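# Dispense one adhesive dot on every gold pad

## Task

Deposit a single adhesive dot of roughly 110 microliters onto each gold pad on the plate, left rounded rather than squashed and lying entirely within its pad; any adhesive beyond a minor smear elsewhere (other pads included) counts as failure, though the scrap strip beside the plate may be used for trials or purging; bear in mind that leftover ooze or a long string on the tip drops straight down even from height, and finish with the tip raised well clear above the plate and the arm moved away.

## Robot and tools

Robot: one arm in a physics simulator carrying a paste dispensing head. There is no gripper; the last number in every row drives the plunger instead.

Frames. The scene frame has its origin on the table surface below the arm base, +z up, +y to the left when facing along +x. The base may be slightly tilted. The tool point is the centre of the tip's open end; its own +z axis runs out of the tip. Only the tip and a barrel about 28 mm wide occupy the first 89 mm behind the tip end; beyond that the wrist camera block (on the tool's -y side) and the case (mostly -x side) stick out up to 100 mm. With tilt of 30 degrees or less, only the tip can meet a flat surface.

execute_actions(actions): actions is a list of actions; each action is a list of at most 15 rows; each row is 7 numbers in [-1, 1]: dx, dy, dz, rx, ry, rz, plunger. Each row lasts one 1/30 s step; if fewer than 15 rows are given, the final row is repeated to fill 15 steps (0.5 s per action). dx..rz are an offset, expressed in the tool point's own axes, from the tool pose measured when that action began (for a call's first action, the pose in the latest result). Every row refers to that same start pose, not to the row before. Scale: 1.0 equals 0.6 m or 180 degrees; rx, ry, rz form a single rotation vector. Each step, the commanded pose is clipped to within 100 mm and 16 degrees of the measured pose, and position wins over orientation if both cannot be met; after an action the arm only continues to the last clipped pose, so long moves need follow-up actions. Motion trails commands by about 0.17 s. An empty list just returns state and images.

Plunger number: +1 advances at 640 ul/s of barrel volume, -1 retracts at that rate, values between scale linearly, and |value| under 0.01 means stationary. It only runs during actions; between actions it counts as 0.

move(target, speed, blocking): target is one row of 7 numbers laid out as above, an offset in tool axes from the pose shown in the most recent result that shows one. The tool point follows a straight path there, taking the shorter rotation. speed is the path's top speed in m/s, 0.002 to 0.5 (default 0.25); rotation is capped at twice that value in rad/s. Paths run 0.5 to 10 s and are cut off at 10 s. The plunger value applies from the start until the move ends. The path ignores obstacles, and actual speed can exceed speed, notably near full arm extension. blocking=false returns after 0.5 s while motion continues; until a result reports the end, other actions and moves are refused, so call wait or stop. The result adds a move: line with the ending (done, off_target, moving, held, fault), the limits that acted (paced = pose clipped; held = a check blocked steps, after which it may surge) and distance to target. The arm is stiff: aiming even slightly beyond a firm contact can trigger a fault stop.

wait(seconds): 0 to 10; the arm keeps its last command, a running move carries on, and it returns early when the move ends. stop(): brakes a running move; faster motion needs more braking distance. zoom_image(camera, region): camera is cam_head_left or cam_head_right (both 504x504); region is [x0, y0, x1, y1] in image pixels from the top-left corner, at most 504 by 504. finished_scene(scene): pass the current scene's number; irreversible, so only call it once the goal holds. Answering without any tool call ends everything.

Result lines: end_effector_position (m) and end_effector_quat_wxyz, plus velocities (m/s, rad/s), in the scene frame; the printed position may be off, more so at long reach. Hand target is where the controller is currently steering. pose unreachable means the clearance check (which treats the mount as arm) altered or blocked the command. left_ml is the motor's count of paste left (pressurised paste is counted as already out). status: ready, moving, empty, or fault (stalled motor, e.g. tip blocked; cleared only by a retract, and then a long retract is needed before lifting or the stored paste pours out). force_n and torque_nm are one wrist-sensor sample at the tool point on its axes, n/a at the start; force_n z noticeably below its in-air value means the tip is touching, so that height is the surface height. Noise is up to about 3.4 N with a fixed offset usually within 5.5 N.

Paste behaviour: the tip opening is 3 mm and the barrel holds 55 ml. Pressure has to build before flow starts, so the first push (and the first after any retract) delivers less than commanded, and flow continues after the plunger halts, even between calls. A modest retract stops flow; a larger one leaves a gap the next push must take up first. Retracting never sucks paste back in. For a dot, hold the tip end roughly one dot diameter above the pad: lower flattens it, touching blocks flow, higher lets a thin thread drift. A tilted tip shifts where paste lands. After flow stops a thread links tip and dot; rise straight up until it breaks rather than sliding sideways, or a string is dragged along. Residue on the tip falls on the next surface approached, and paste squeezed out in air eventually drops. Try out the timing on the scrap strip first, since paste properties vary.

Avoid: torque on a joint reaching its limit (shoulder pan 300, shoulder lift 300, elbow 136, wrists 49.1 N m) or any external force reaching 150 N; either halts the arm for 10 s and skips the remainder of the call. Prolonged holding heats motors: a MOTOR HOT warning appears at 70 °C and brakes engage at 85 °C (OVER-TEMPERATURE FAULT). Avoid hard impacts, pressing into surfaces, and paste dripping off target. Finish with the tip lifted high above the plate and clear of it.

Each tool is called after "Request:" as name([rows], argument=value, ...), one row to a line, values as JSON.

## Session

Request:
execute_actions(actions=[])

Scene clock: 0.00 s.
end_effector_position=(+0.6062, +0.0076, +0.2704) left_ml=37.7 status=ready force_n=(+1.9, +1.9, +7.2) torque_nm=(+0.57, -0.52, -0.01) end_effector_quat_wxyz=(+0.002, +0.701, +0.713, +0.001) end_effector_velocity=(-0.000, -0.002, +0.001) end_effector_angular_velocity=(-0.001, -0.000, -0.003)
Joint positions: [-0.296 -1.728  1.957 -1.801 -1.571 -1.866]
Joint velocities: [-0.003 -0.001  0.     0.001 -0.001  0.   ]
Motor temperatures (°C, as the motors report them): [25 27 29 33 33 36]
Hand target: +0.606, +0.008, +0.270; +0.002, +0.701, +0.713, +0.001

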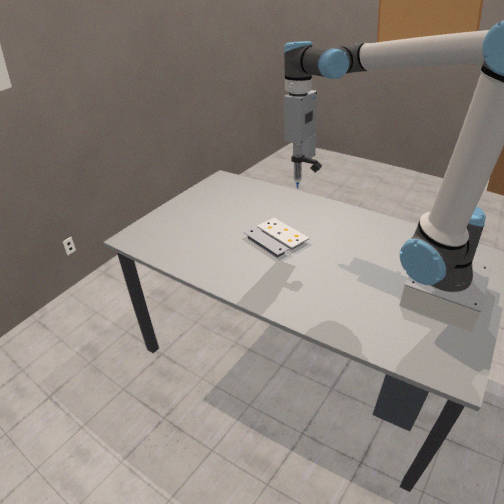

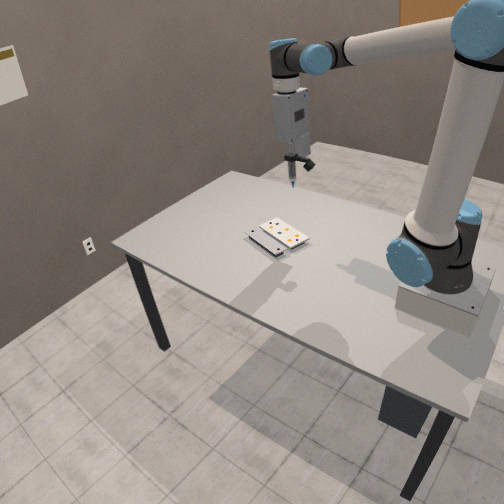

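Request:
zoom_image(camera="cam_head_left", region=[235, 205, 325, 265])

Request:
zoom_image(camera="cam_head_right", region=[235, 205, 325, 265])

Region (235, 205, 325, 265) of cam_head_left's 504x504 image, scaled by 5.600, with more detail than that image has.

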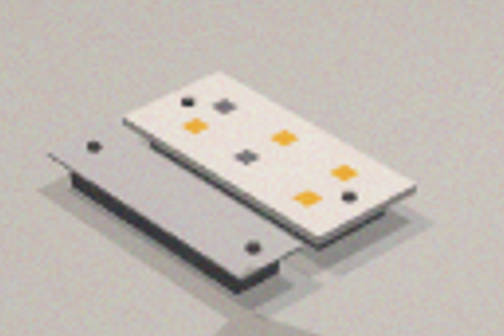

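Region (235, 205, 325, 265) of cam_head_right's 504x504 image, scaled by 5.600, with more detail than that image has.

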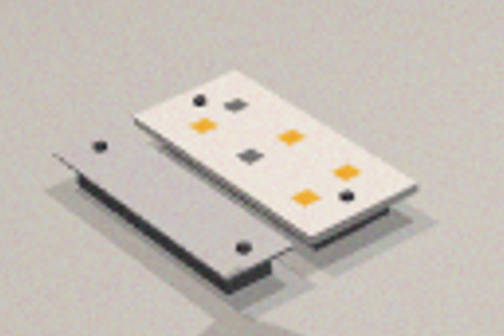

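Request:
zoom_image(camera="cam_head_left", region=[255, 212, 291, 242])

Request:
zoom_image(camera="cam_head_left", region=[280, 160, 320, 200])

Request:
zoom_image(camera="cam_head_right", region=[275, 160, 315, 200])

Region (255, 212, 291, 242) of cam_head_left's 504x504 image, scaled by 14.000, with more detail than that image has.

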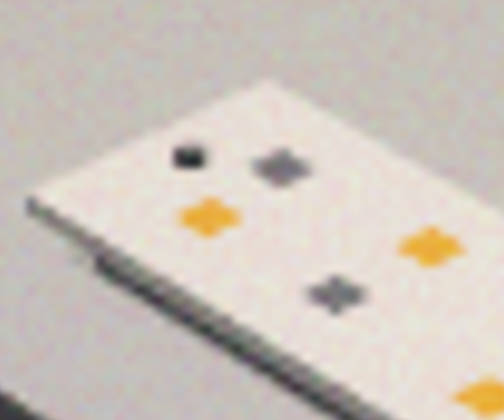

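Region (280, 160, 320, 200) of cam_head_left's 504x504 image, scaled by 12.600, with more detail than that image has.

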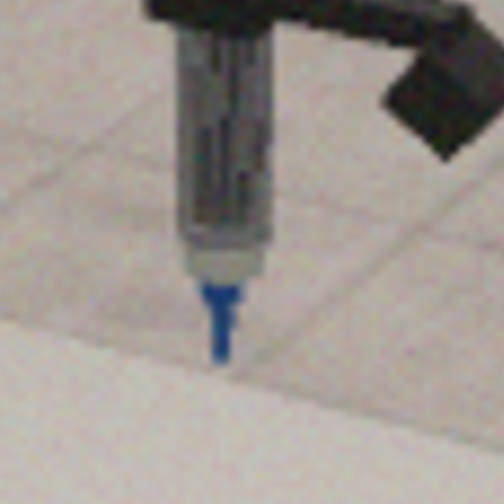

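Region (275, 160, 315, 200) of cam_head_right's 504x504 image, scaled by 12.600, with more detail than that image has.

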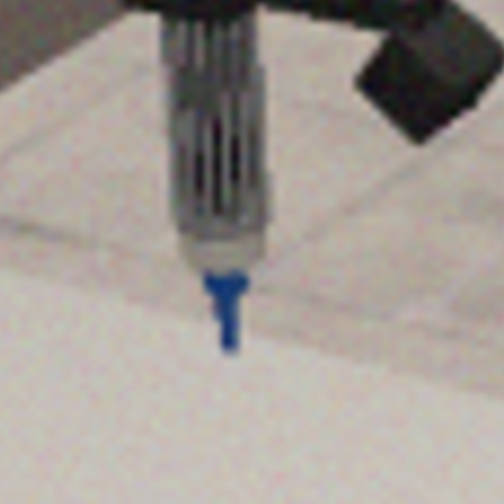

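Request:
move(target=[0,0,0.3,0,0,0,0], speed=0.25)

Scene clock: 15.60 s.
end_effector_position=(+0.6065, +0.0074, +0.0906) left_ml=37.7 status=ready force_n=(+2.5, +0.9, +6.2) torque_nm=(+0.22, -0.82, -0.16) end_effector_quat_wxyz=(+0.002, +0.701, +0.713, +0.001) end_effector_velocity=(+0.001, -0.000, -0.002) end_effector_angular_velocity=(+0.000, -0.001, -0.001)
Joint positions: [-0.296 -1.595  2.183 -2.16  -1.571 -1.866]
Joint velocities: [-0.     0.002  0.001 -0.005  0.     0.001]
Motor temperatures (°C, as the motors report them): [25 27 29 33 33 36]
Hand target: +0.607, +0.007, +0.090; +0.002, +0.701, +0.713, +0.001
Off the commanded pose: 0.000 m, 0 deg.
move: done

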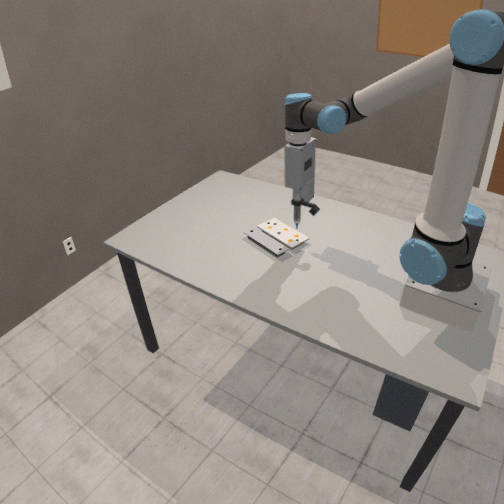

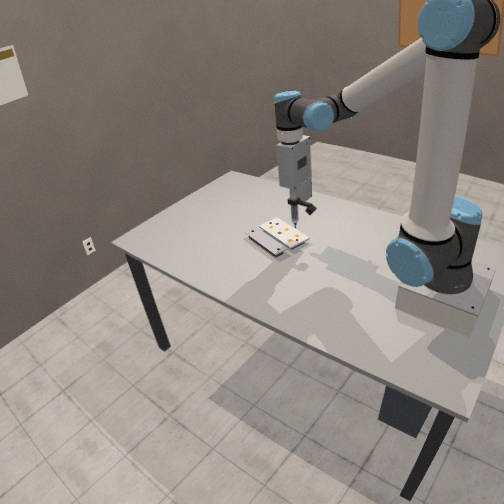

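Request:
zoom_image(camera="cam_head_left", region=[240, 205, 320, 265])

Request:
zoom_image(camera="cam_head_right", region=[240, 205, 320, 265])

Region (240, 205, 320, 265) of cam_head_left's 504x504 image, scaled by 6.300, with more detail than that image has; it fills the top 378 rows of this view, and the rest is white.

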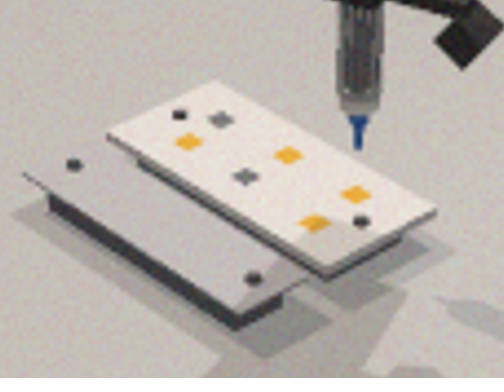

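Region (240, 205, 320, 265) of cam_head_right's 504x504 image, scaled by 6.300, with more detail than that image has; it fills the top 378 rows of this view, and the rest is white.

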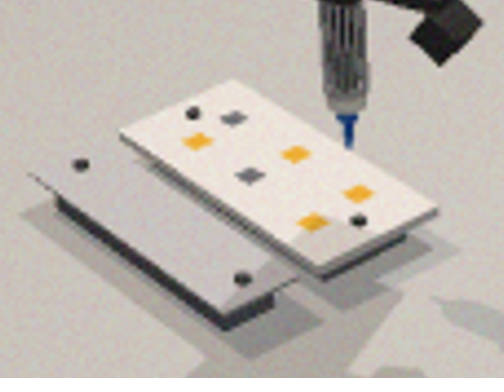

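Request:
move(target=[0,0.2,0.03,0,0,0,0], speed=0.25)

Request:
zoom_image(camera="cam_head_left", region=[240, 205, 320, 265])

Request:
zoom_image(camera="cam_head_right", region=[240, 205, 320, 265])

Scene clock: 26.63 s.
end_effector_position=(+0.7264, +0.0093, +0.0730) left_ml=37.7 status=ready force_n=(+1.6, +3.3, +4.3) torque_nm=(+1.18, -0.50, -0.02) end_effector_quat_wxyz=(+0.002, +0.701, +0.713, +0.001) end_effector_velocity=(+0.001, +0.000, -0.001) end_effector_angular_velocity=(+0.001, +0.001, -0.001)
Joint positions: [-0.246 -1.383  1.987 -2.175 -1.571 -1.817]
Joint velocities: [-0.     0.003 -0.003  0.001  0.001  0.001]
Motor temperatures (°C, as the motors report them): [25 27 29 33 33 36]
Hand target: +0.727, +0.009, +0.073; +0.002, +0.701, +0.713, +0.001
Off the commanded pose: 0.000 m, 0 deg.
move: done

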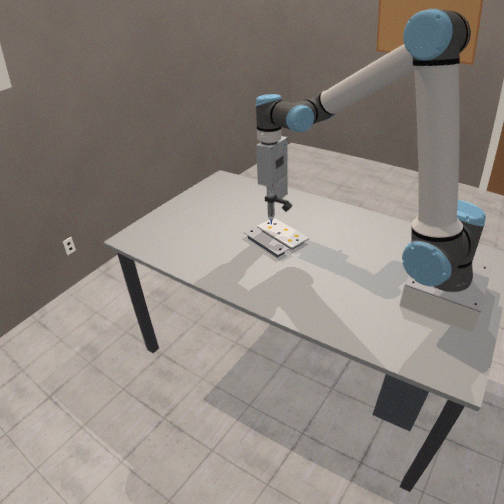

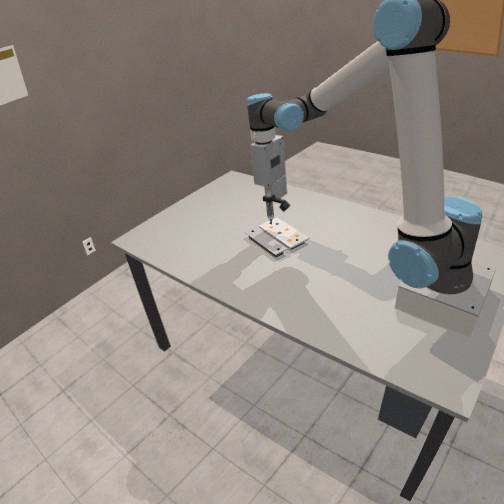

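Region (240, 205, 320, 265) of cam_head_left's 504x504 image, scaled by 6.300, with more detail than that image has; it fills the top 378 rows of this view, and the rest is white.

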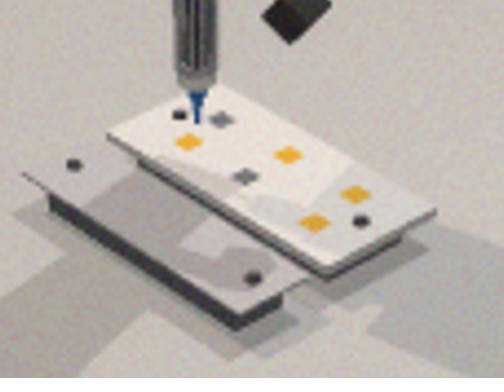

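Region (240, 205, 320, 265) of cam_head_right's 504x504 image, scaled by 6.300, with more detail than that image has; it fills the top 378 rows of this view, and the rest is white.

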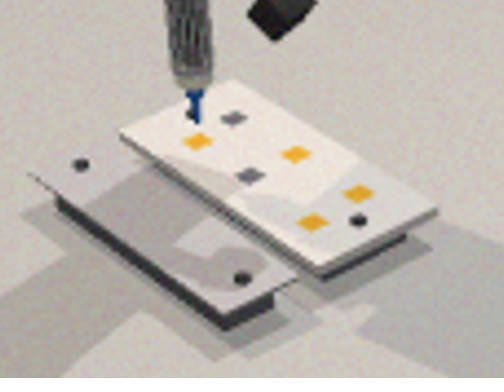

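Request:
move(target=[0.11,-0.03,0.02,0,0,0,0], speed=0.2)

Request:
zoom_image(camera="cam_head_left", region=[240, 205, 320, 265])

Request:
zoom_image(camera="cam_head_right", region=[240, 205, 320, 265])

Scene clock: 32.10 s.
end_effector_position=(+0.7074, +0.0749, +0.0609) left_ml=37.7 status=ready force_n=(+2.3, +4.6, +5.9) torque_nm=(+1.56, -0.71, -0.08) end_effector_quat_wxyz=(+0.002, +0.701, +0.713, +0.001) end_effector_velocity=(-0.001, +0.002, +0.000) end_effector_angular_velocity=(+0.000, +0.000, -0.000)
Joint positions: [-0.159 -1.394  2.025 -2.203 -1.571 -1.729]
Joint velocities: [ 0.002 -0.001  0.001  0.001  0.     0.002]
Motor temperatures (°C, as the motors report them): [25 27 29 33 33 36]
Hand target: +0.707, +0.075, +0.061; +0.002, +0.701, +0.713, +0.001
Off the commanded pose: 0.000 m, 0 deg.
move: done

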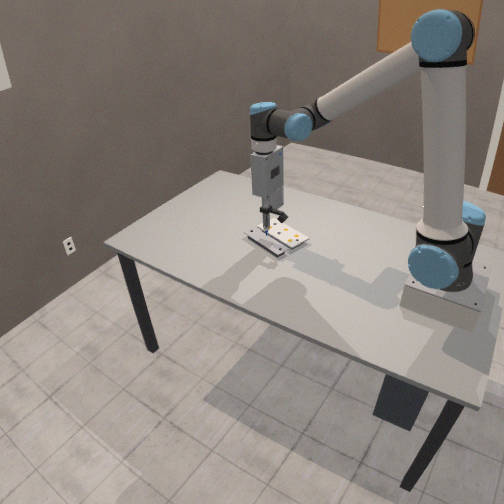

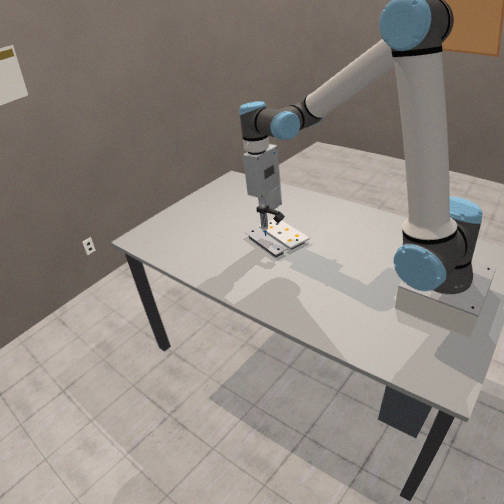

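Region (240, 205, 320, 265) of cam_head_left's 504x504 image, scaled by 6.300, with more detail than that image has; it fills the top 378 rows of this view, and the rest is white.

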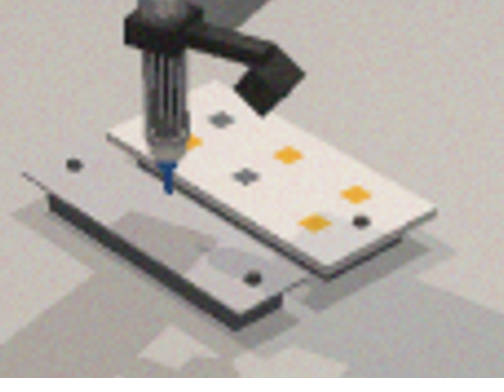

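Region (240, 205, 320, 265) of cam_head_right's 504x504 image, scaled by 6.300, with more detail than that image has; it fills the top 378 rows of this view, and the rest is white.

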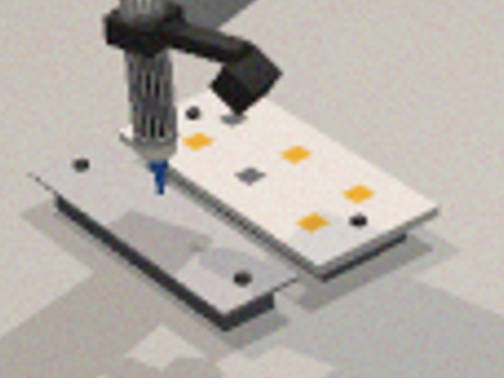

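Request:
move(target=[0,0,0.035,0,0,0,0], speed=0.05)

Request:
zoom_image(camera="cam_head_left", region=[250, 225, 290, 255])

Request:
zoom_image(camera="cam_head_right", region=[250, 225, 290, 255])

Scene clock: 42.50 s.
end_effector_position=(+0.7074, +0.0749, +0.0400) left_ml=37.7 status=ready force_n=(+2.6, +2.9, +5.5) torque_nm=(+0.95, -0.85, -0.06) end_effector_quat_wxyz=(+0.002, +0.701, +0.713, +0.001) end_effector_velocity=(-0.000, +0.000, -0.001) end_effector_angular_velocity=(-0.000, -0.000, +0.001)
Joint positions: [-0.159 -1.371  2.042 -2.243 -1.571 -1.729]
Joint velocities: [ 0.001  0.002  0.001 -0.003 -0.    -0.001]
Motor temperatures (°C, as the motors report them): [25 27 29 33 33 36]
Hand target: +0.707, +0.075, +0.040; +0.002, +0.701, +0.713, +0.001
Off the commanded pose: 0.000 m, 0 deg.
move: done

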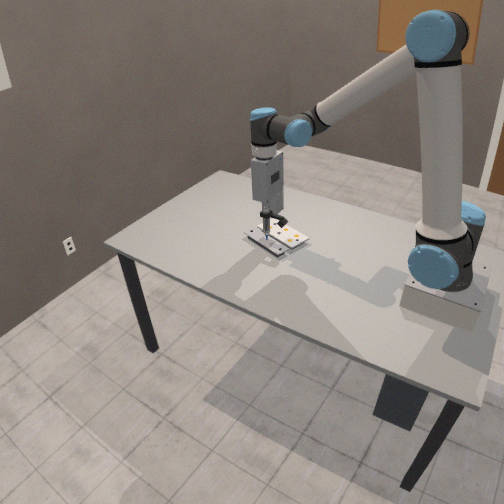

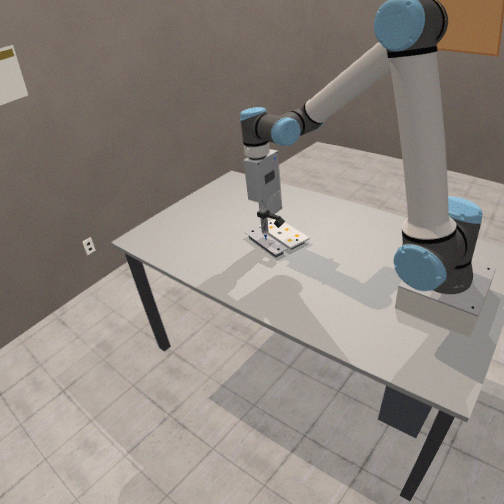

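Region (250, 225, 290, 255) of cam_head_left's 504x504 image, scaled by 12.600, with more detail than that image has; it fills the top 378 rows of this view, and the rest is white.

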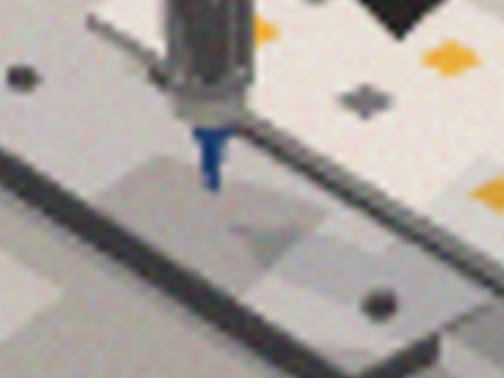

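Region (250, 225, 290, 255) of cam_head_right's 504x504 image, scaled by 12.600, with more detail than that image has; it fills the top 378 rows of this view, and the rest is white.

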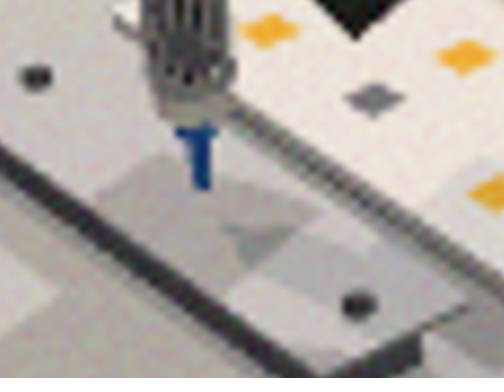

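Request:
move(target=[0,0,0.011,0,0,0,0], speed=0.02)

Request:
zoom_image(camera="cam_head_left", region=[250, 225, 290, 255])

Request:
zoom_image(camera="cam_head_right", region=[250, 225, 290, 255])

Scene clock: 47.60 s.
end_effector_position=(+0.7074, +0.0749, +0.0336) left_ml=37.7 status=ready force_n=(+1.3, +1.9, +4.8) torque_nm=(+0.51, -0.31, -0.05) end_effector_quat_wxyz=(+0.002, +0.701, +0.713, +0.001) end_effector_velocity=(-0.001, +0.000, -0.002) end_effector_angular_velocity=(-0.000, +0.001, -0.001)
Joint positions: [-0.159 -1.363  2.047 -2.256 -1.571 -1.729]
Joint velocities: [ 0.     0.002  0.002 -0.003 -0.     0.001]
Motor temperatures (°C, as the motors report them): [25 27 29 33 33 36]
Hand target: +0.707, +0.075, +0.033; +0.002, +0.701, +0.713, +0.001
Off the commanded pose: 0.000 m, 0 deg.
move: done

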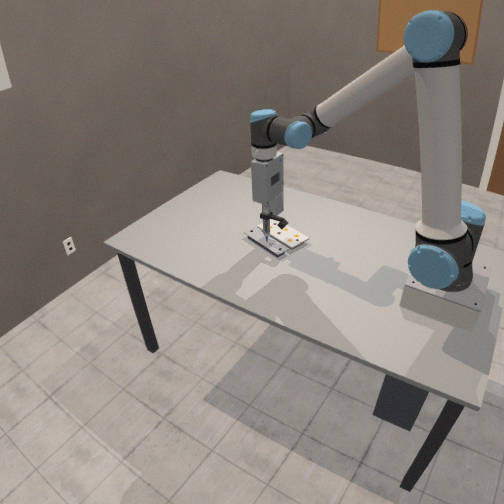

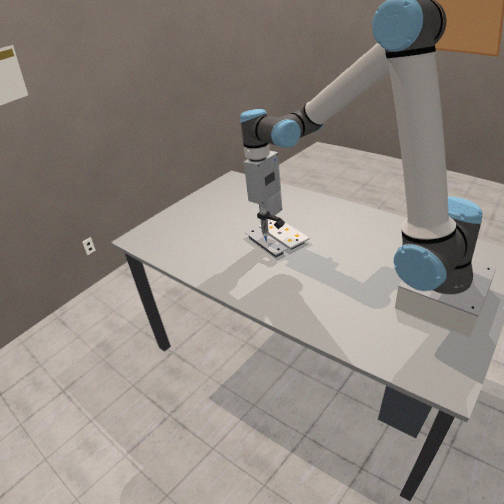

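Region (250, 225, 290, 255) of cam_head_left's 504x504 image, scaled by 12.600, with more detail than that image has; it fills the top 378 rows of this view, and the rest is white.

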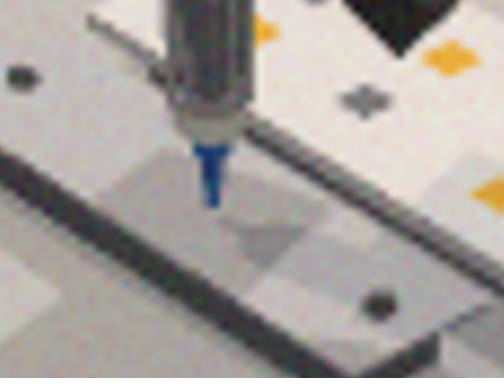

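Region (250, 225, 290, 255) of cam_head_right's 504x504 image, scaled by 12.600, with more detail than that image has; it fills the top 378 rows of this view, and the rest is white.

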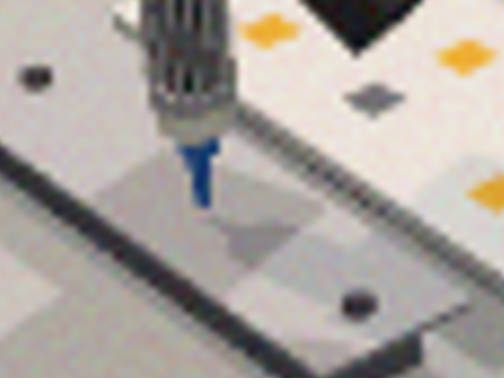

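Request:
execute_actions([
  [[0,0,0.0008,0,0,0,0],[0,0,0.0016,0,0,0,0],[0,0,0.0024,0,0,0,0],[0,0,0.003,0,0,0,0]],
])

Request:
zoom_image(camera="cam_head_left", region=[256, 230, 280, 250])

Scene clock: 50.57 s.
end_effector_position=(+0.7074, +0.0749, +0.0318) left_ml=37.7 status=ready force_n=(+1.5, +3.6, +5.9) torque_nm=(+1.26, -0.40, -0.16) end_effector_quat_wxyz=(+0.002, +0.701, +0.713, +0.001) end_effector_velocity=(-0.001, +0.001, -0.001) end_effector_angular_velocity=(+0.001, +0.001, +0.001)
Joint positions: [-0.159 -1.361  2.049 -2.259 -1.571 -1.729]
Joint velocities: [ 0.001  0.001  0.     0.001  0.    -0.   ]
Motor temperatures (°C, as the motors report them): [25 27 29 33 33 36]
Hand target: +0.707, +0.075, +0.032; +0.002, +0.701, +0.713, +0.001
Off the commanded pose: 0.000 m, 0 deg.

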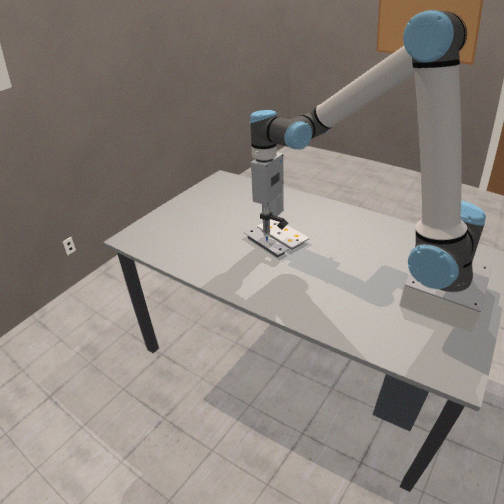

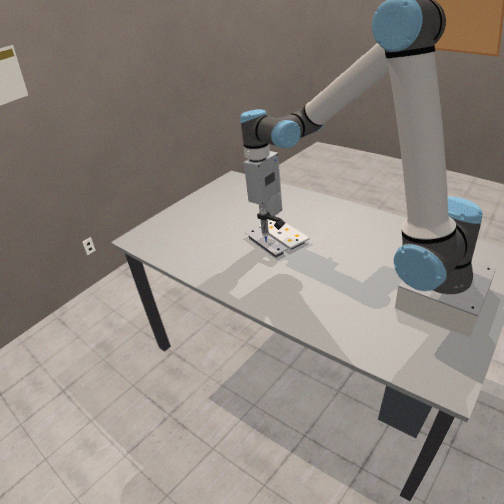

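Region (256, 230, 280, 250) of cam_head_left's 504x504 image, scaled by 21.000, with more detail than that image has.

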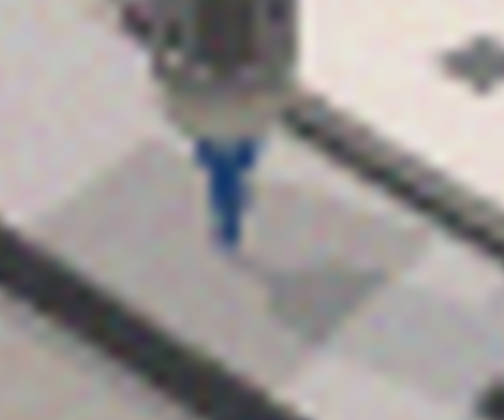

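Close. Step down in 0.6 mm increments.

Request:
execute_actions([
  [[0,0,0.0005,0,0,0,0],[0,0,0.001,0,0,0,0]],
])

Request:
execute_actions([
  [[0,0,0.0005,0,0,0,0],[0,0,0.001,0,0,0,0]],
])

Scene clock: 54.57 s.
end_effector_position=(+0.7074, +0.0749, +0.0312) left_ml=37.7 status=ready force_n=(+0.7, +3.7, +5.0) torque_nm=(+1.26, -0.12, -0.13) end_effector_quat_wxyz=(+0.002, +0.701, +0.713, +0.001) end_effector_velocity=(-0.000, +0.000, -0.000) end_effector_angular_velocity=(-0.000, +0.001, +0.001)
Joint positions: [-0.159 -1.361  2.049 -2.26  -1.571 -1.729]
Joint velocities: [ 0.001  0.     0.     0.    -0.    -0.   ]
Motor temperatures (°C, as the motors report them): [25 27 29 33 33 36]
Hand target: +0.707, +0.075, +0.031; +0.002, +0.701, +0.713, +0.001
Off the commanded pose: 0.000 m, 0 deg.

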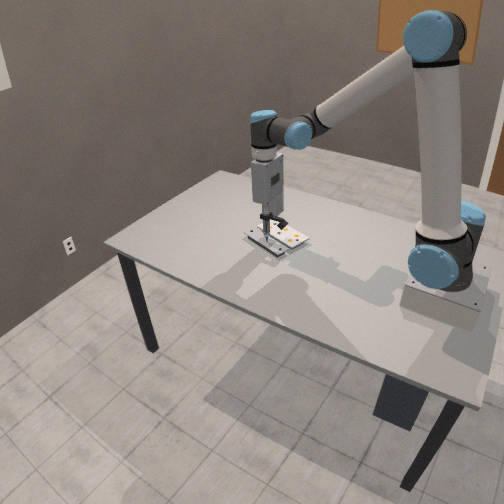

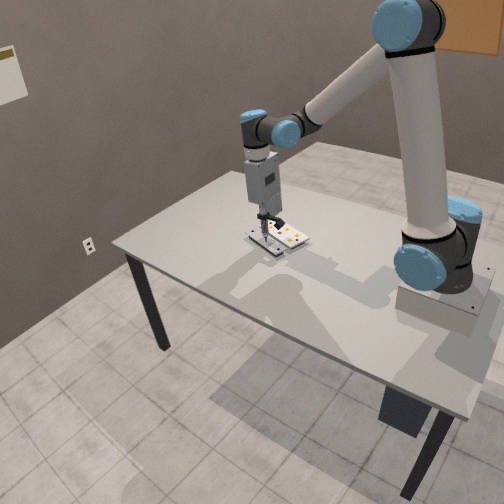

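Scene clock: 55.07 s.
end_effector_position=(+0.7074, +0.0749, +0.0306) left_ml=37.7 status=ready force_n=(+2.3, +1.1, +6.7) torque_nm=(+0.31, -0.72, -0.09) end_effector_quat_wxyz=(+0.002, +0.701, +0.713, +0.001) end_effector_velocity=(+0.001, -0.001, +0.001) end_effector_angular_velocity=(+0.001, -0.002, -0.002)
Joint positions: [-0.159 -1.36   2.05  -2.262 -1.571 -1.729]
Joint velocities: [-0.002 -0.001 -0.    -0.     0.001 -0.   ]
Motor temperatures (°C, as the motors report them): [25 27 29 33 33 36]
Hand target: +0.707, +0.075, +0.031; +0.002, +0.701, +0.713, +0.001
Off the commanded pose: 0.000 m, 0 deg.

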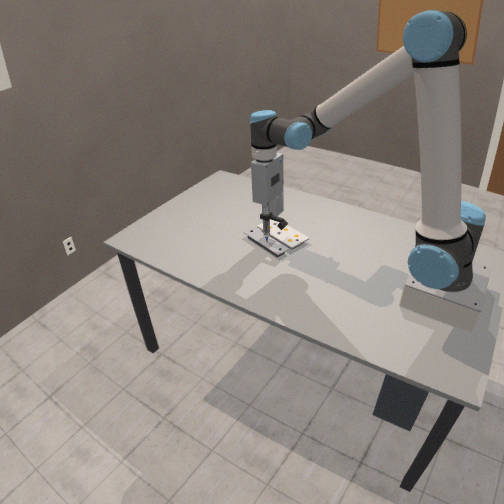

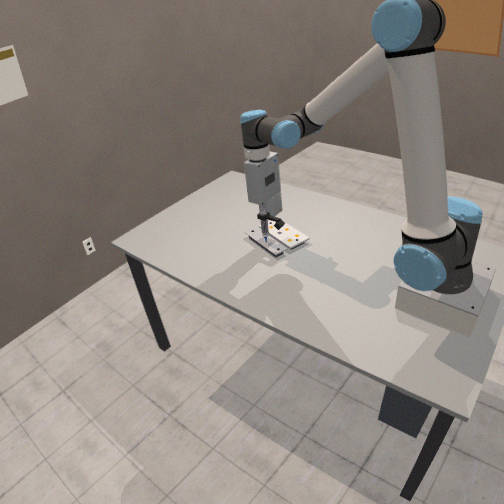

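Request:
execute_actions([
  [[0,0,0.0005,0,0,0,0],[0,0,0.001,0,0,0,0]],
])

Request:
zoom_image(camera="cam_head_left", region=[256, 230, 280, 250])

Scene clock: 57.30 s.
end_effector_position=(+0.7074, +0.0749, +0.0300) left_ml=37.7 status=ready force_n=(+1.1, +1.6, +5.4) torque_nm=(+0.50, -0.23, -0.13) end_effector_quat_wxyz=(+0.002, +0.701, +0.713, +0.001) end_effector_velocity=(-0.000, -0.001, +0.000) end_effector_angular_velocity=(-0.002, -0.000, -0.000)
Joint positions: [-0.159 -1.359  2.05  -2.263 -1.571 -1.729]
Joint velocities: [-0.001 -0.001  0.     0.    -0.002 -0.   ]
Motor temperatures (°C, as the motors report them): [25 27 29 33 33 36]
Hand target: +0.707, +0.075, +0.030; +0.002, +0.701, +0.713, +0.001
Off the commanded pose: 0.000 m, 0 deg.

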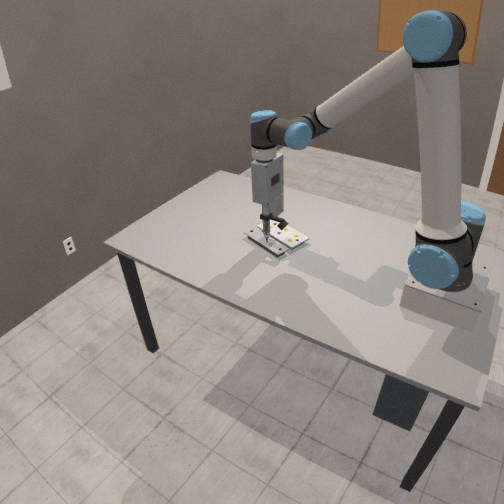

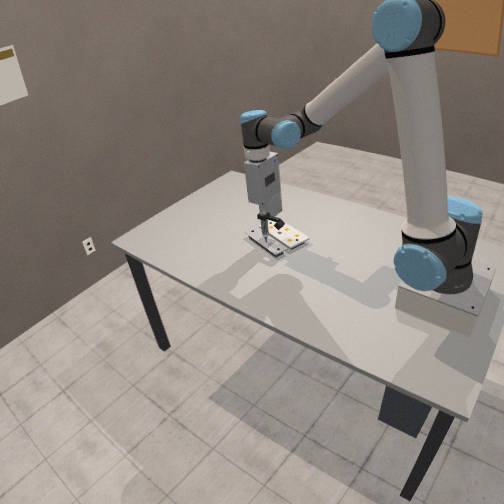

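Region (256, 230, 280, 250) of cam_head_left's 504x504 image, scaled by 21.000, with more detail than that image has.

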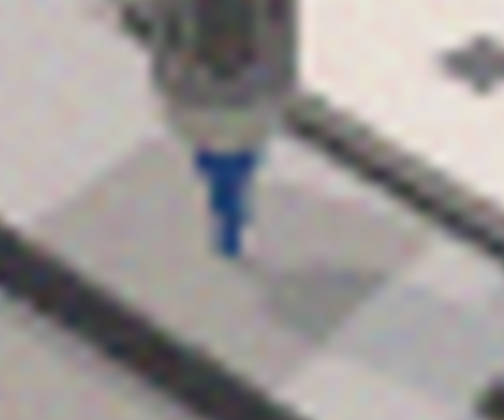

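Request:
execute_actions([
  [[0,0,0.0005,0,0,0,0],[0,0,0.001,0,0,0,0]],
])

Scene clock: 59.27 s.
end_effector_position=(+0.7074, +0.0749, +0.0294) left_ml=37.7 status=ready force_n=(+2.5, +3.7, +5.9) torque_nm=(+1.24, -0.78, -0.07) end_effector_quat_wxyz=(+0.002, +0.701, +0.713, +0.001) end_effector_velocity=(+0.000, +0.001, -0.001) end_effector_angular_velocity=(+0.000, +0.000, +0.001)
Joint positions: [-0.159 -1.358  2.05  -2.264 -1.571 -1.729]
Joint velocities: [ 0.001  0.001 -0.    -0.001  0.     0.   ]
Motor temperatures (°C, as the motors report them): [25 27 29 33 33 36]
Hand target: +0.707, +0.075, +0.029; +0.002, +0.701, +0.713, +0.001
Off the commanded pose: 0.000 m, 0 deg.

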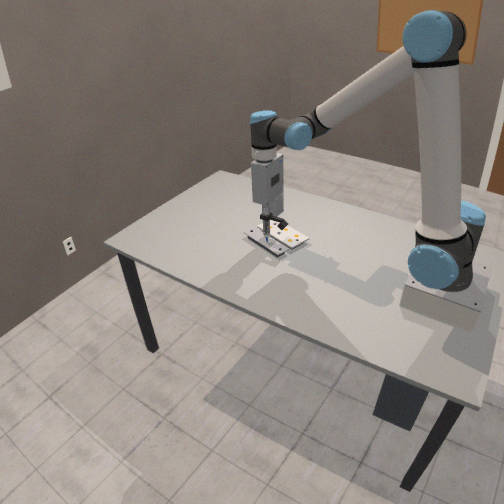

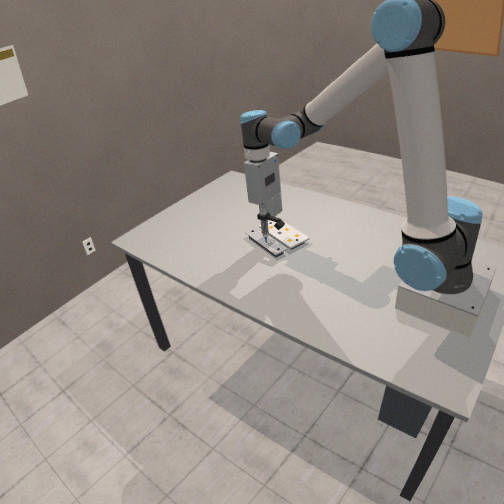

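Request:
execute_actions([
  [[0,0,0.0005,0,0,0,0],[0,0,0.001,0,0,0,0]],
])

Scene clock: 61.33 s.
end_effector_position=(+0.7074, +0.0749, +0.0288) left_ml=37.7 status=ready force_n=(+2.2, +4.3, +4.0) torque_nm=(+1.49, -0.62, -0.11) end_effector_quat_wxyz=(+0.002, +0.701, +0.713, +0.001) end_effector_velocity=(+0.000, +0.000, +0.000) end_effector_angular_velocity=(-0.001, -0.001, +0.001)
Joint positions: [-0.159 -1.358  2.051 -2.265 -1.571 -1.729]
Joint velocities: [ 0.001 -0.    -0.    -0.001 -0.001 -0.   ]
Motor temperatures (°C, as the motors report them): [25 27 29 33 33 36]
Hand target: +0.707, +0.075, +0.029; +0.002, +0.701, +0.713, +0.001
Off the commanded pose: 0.000 m, 0 deg.

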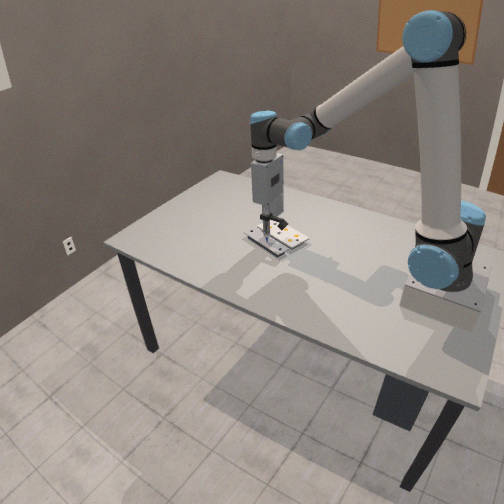

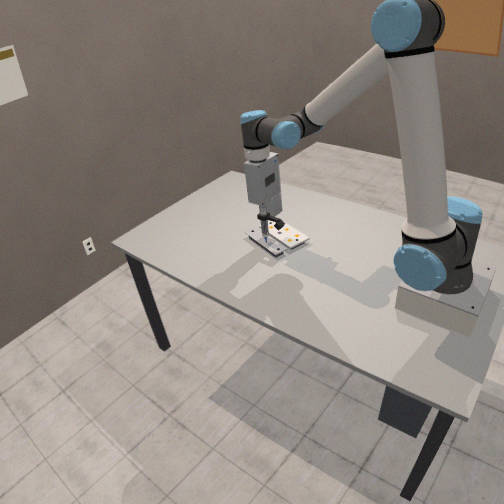

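Request:
execute_actions([
  [[0,0,0.0005,0,0,0,0],[0,0,0.001,0,0,0,0]],
])

Scene clock: 62.67 s.
end_effector_position=(+0.7075, +0.0749, +0.0283) left_ml=37.7 status=ready force_n=(+4.5, -27.6, -71.6) torque_nm=(-0.22, -0.59, -0.11) end_effector_quat_wxyz=(+0.002, +0.701, +0.713, +0.001) end_effector_velocity=(-0.001, +0.001, -0.001) end_effector_angular_velocity=(+0.000, +0.001, +0.001)
Joint positions: [-0.159 -1.357  2.051 -2.266 -1.571 -1.729]
Joint velocities: [ 0.001  0.001  0.     0.     0.    -0.   ]
Motor temperatures (°C, as the motors report them): [25 27 29 33 33 36]
Hand target: +0.707, +0.075, +0.028; +0.002, +0.701, +0.713, +0.001
Off the commanded pose: 0.000 m, 0 deg.

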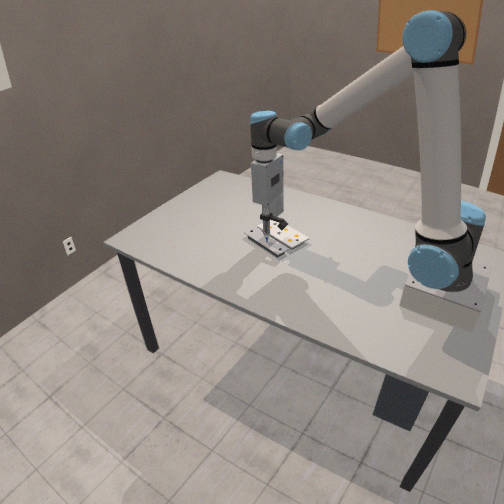

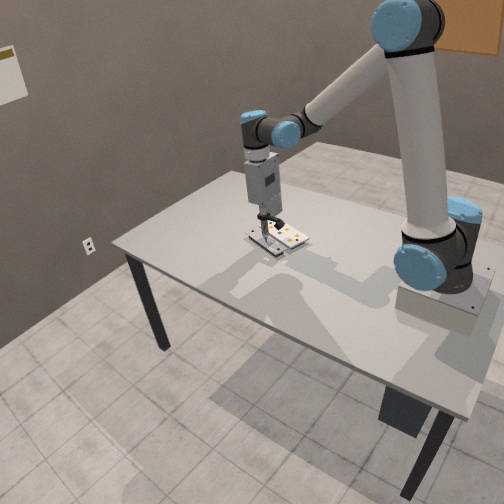

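Request:
execute_actions([
  [[0,0,-0.001,0,0,0,0]],
])

Request:
zoom_image(camera="cam_head_left", region=[250, 225, 290, 255])

Request:
zoom_image(camera="cam_head_right", region=[250, 225, 290, 255])

Scene clock: 65.93 s.
end_effector_position=(+0.7073, +0.0749, +0.0287) left_ml=37.7 status=ready force_n=(+1.4, +5.2, +2.4) torque_nm=(+1.23, -0.51, -0.12) end_effector_quat_wxyz=(+0.002, +0.701, +0.713, +0.001) end_effector_velocity=(+0.001, -0.000, +0.001) end_effector_angular_velocity=(+0.001, -0.001, -0.001)
Joint positions: [-0.159 -1.358  2.051 -2.265 -1.571 -1.729]
Joint velocities: [-0.001 -0.001 -0.001  0.001  0.001  0.   ]
Motor temperatures (°C, as the motors report them): [25 27 29 33 33 36]
Hand target: +0.708, +0.075, +0.029; +0.002, +0.701, +0.713, +0.001
Off the commanded pose: 0.000 m, 0 deg.

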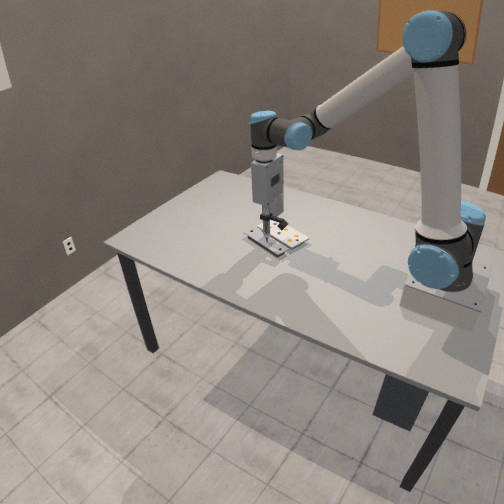

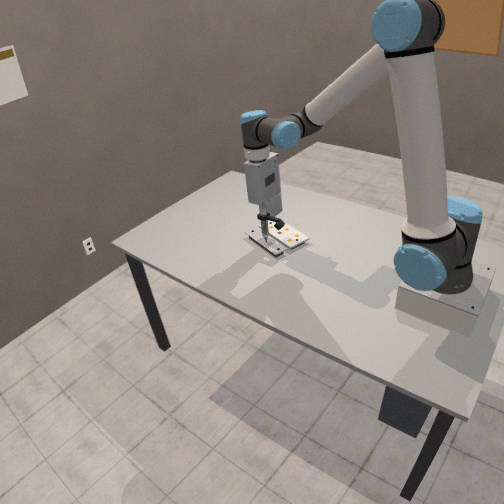

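Region (250, 225, 290, 255) of cam_head_left's 504x504 image, scaled by 12.600, with more detail than that image has; it fills the top 378 rows of this view, and the rest is white.

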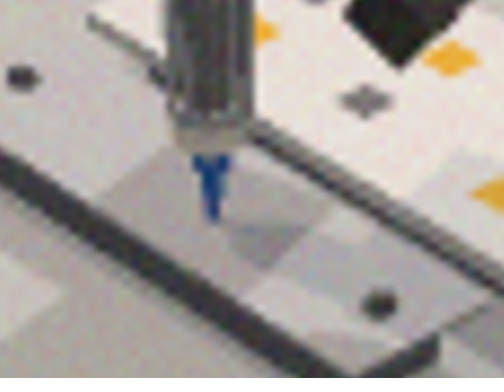

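Region (250, 225, 290, 255) of cam_head_right's 504x504 image, scaled by 12.600, with more detail than that image has; it fills the top 378 rows of this view, and the rest is white.

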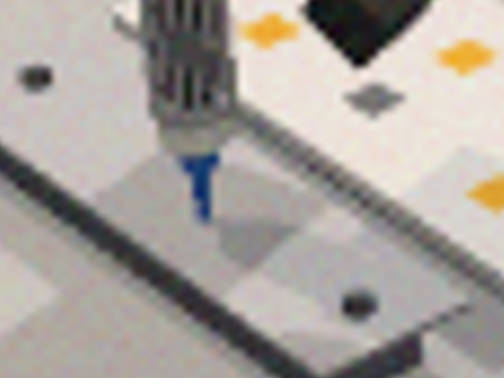

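Request:
move(target=[0,0,-0.026,0,0,0,0], speed=0.1)

Request:
move(target=[-0.1625,0.0725,0.004,0,0,0,0], speed=0.2)

Request:
zoom_image(camera="cam_head_left", region=[250, 210, 290, 240])

Request:
zoom_image(camera="cam_head_right", region=[250, 210, 290, 240])

Scene clock: 79.90 s.
end_effector_position=(+0.7073, +0.0749, +0.0442) left_ml=37.7 status=ready force_n=(-0.6, +2.4, +6.1) torque_nm=(+0.80, +0.37, -0.17) end_effector_quat_wxyz=(+0.002, +0.701, +0.713, +0.001) end_effector_velocity=(-0.001, +0.001, +0.001) end_effector_angular_velocity=(+0.000, +0.002, +0.001)
Joint positions: [-0.159 -1.376  2.039 -2.235 -1.571 -1.729]
Joint velocities: [ 0.001 -0.001 -0.001  0.004  0.    -0.   ]
Motor temperatures (°C, as the motors report them): [25 27 29 33 33 36]
Hand target: +0.707, +0.075, +0.044; +0.002, +0.701, +0.713, +0.001
Off the commanded pose: 0.000 m, 0 deg.
move: done

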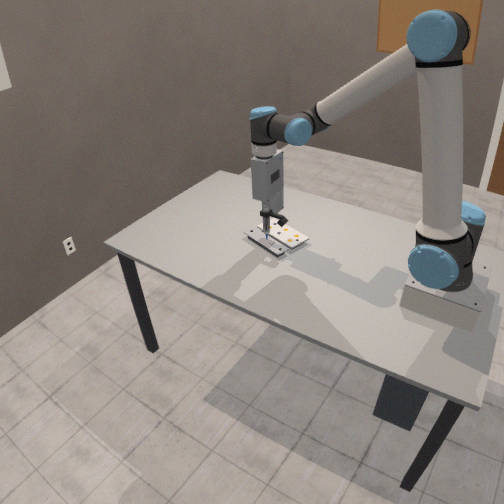

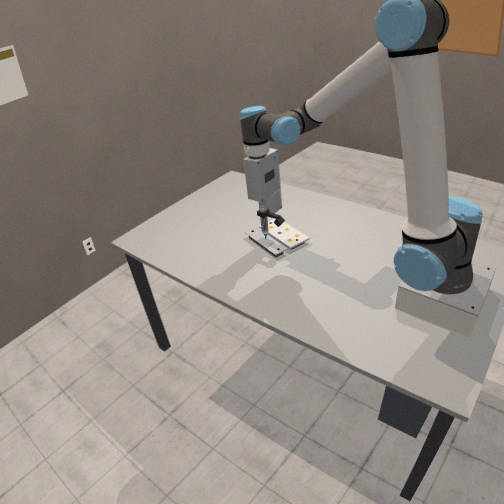

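Scene clock: 80.93 s.
end_effector_position=(+0.7523, -0.0218, +0.0420) left_ml=37.7 status=ready force_n=(+0.2, +3.1, +5.3) torque_nm=(+1.00, +0.02, -0.16) end_effector_quat_wxyz=(+0.002, +0.701, +0.713, +0.001) end_effector_velocity=(+0.001, -0.002, +0.000) end_effector_angular_velocity=(+0.000, -0.001, -0.000)
Joint positions: [-0.279 -1.312  1.962 -2.221 -1.571 -1.85 ]
Joint velocities: [-0.002  0.001 -0.002  0.     0.    -0.002]
Motor temperatures (°C, as the motors report them): [25 27 29 33 33 36]
Hand target: +0.752, -0.022, +0.042; +0.002, +0.701, +0.713, +0.001
Off the commanded pose: 0.000 m, 0 deg.
move: done

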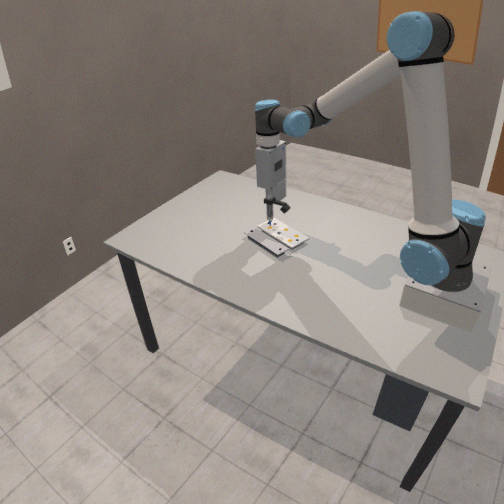

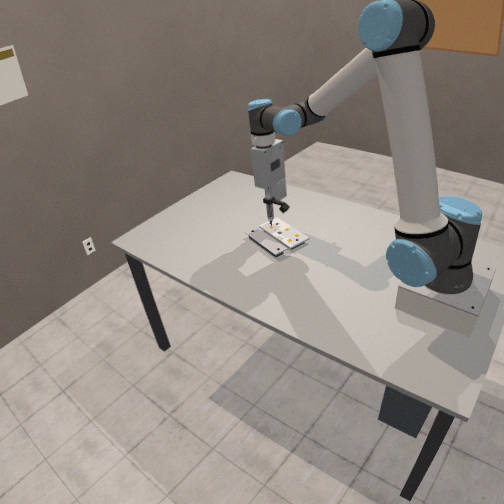

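Region (250, 210, 290, 240) of cam_head_left's 504x504 image, scaled by 12.600, with more detail than that image has; it fills the top 378 rows of this view, and the rest is white.

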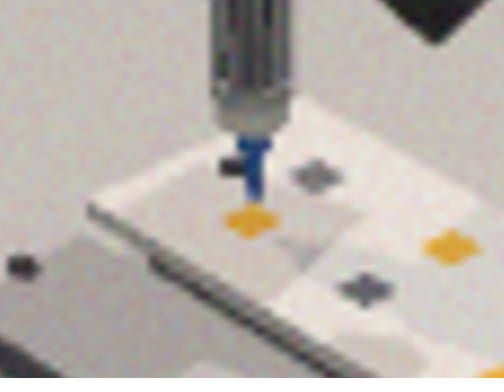

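Region (250, 210, 290, 240) of cam_head_right's 504x504 image, scaled by 12.600, with more detail than that image has; it fills the top 378 rows of this view, and the rest is white.

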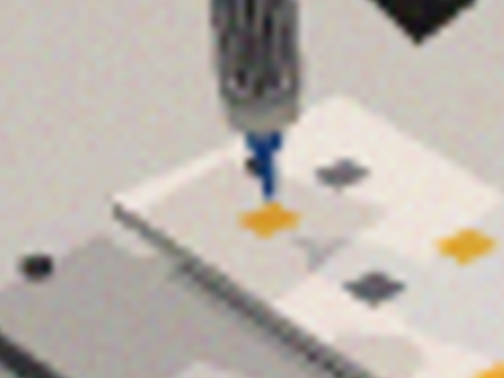

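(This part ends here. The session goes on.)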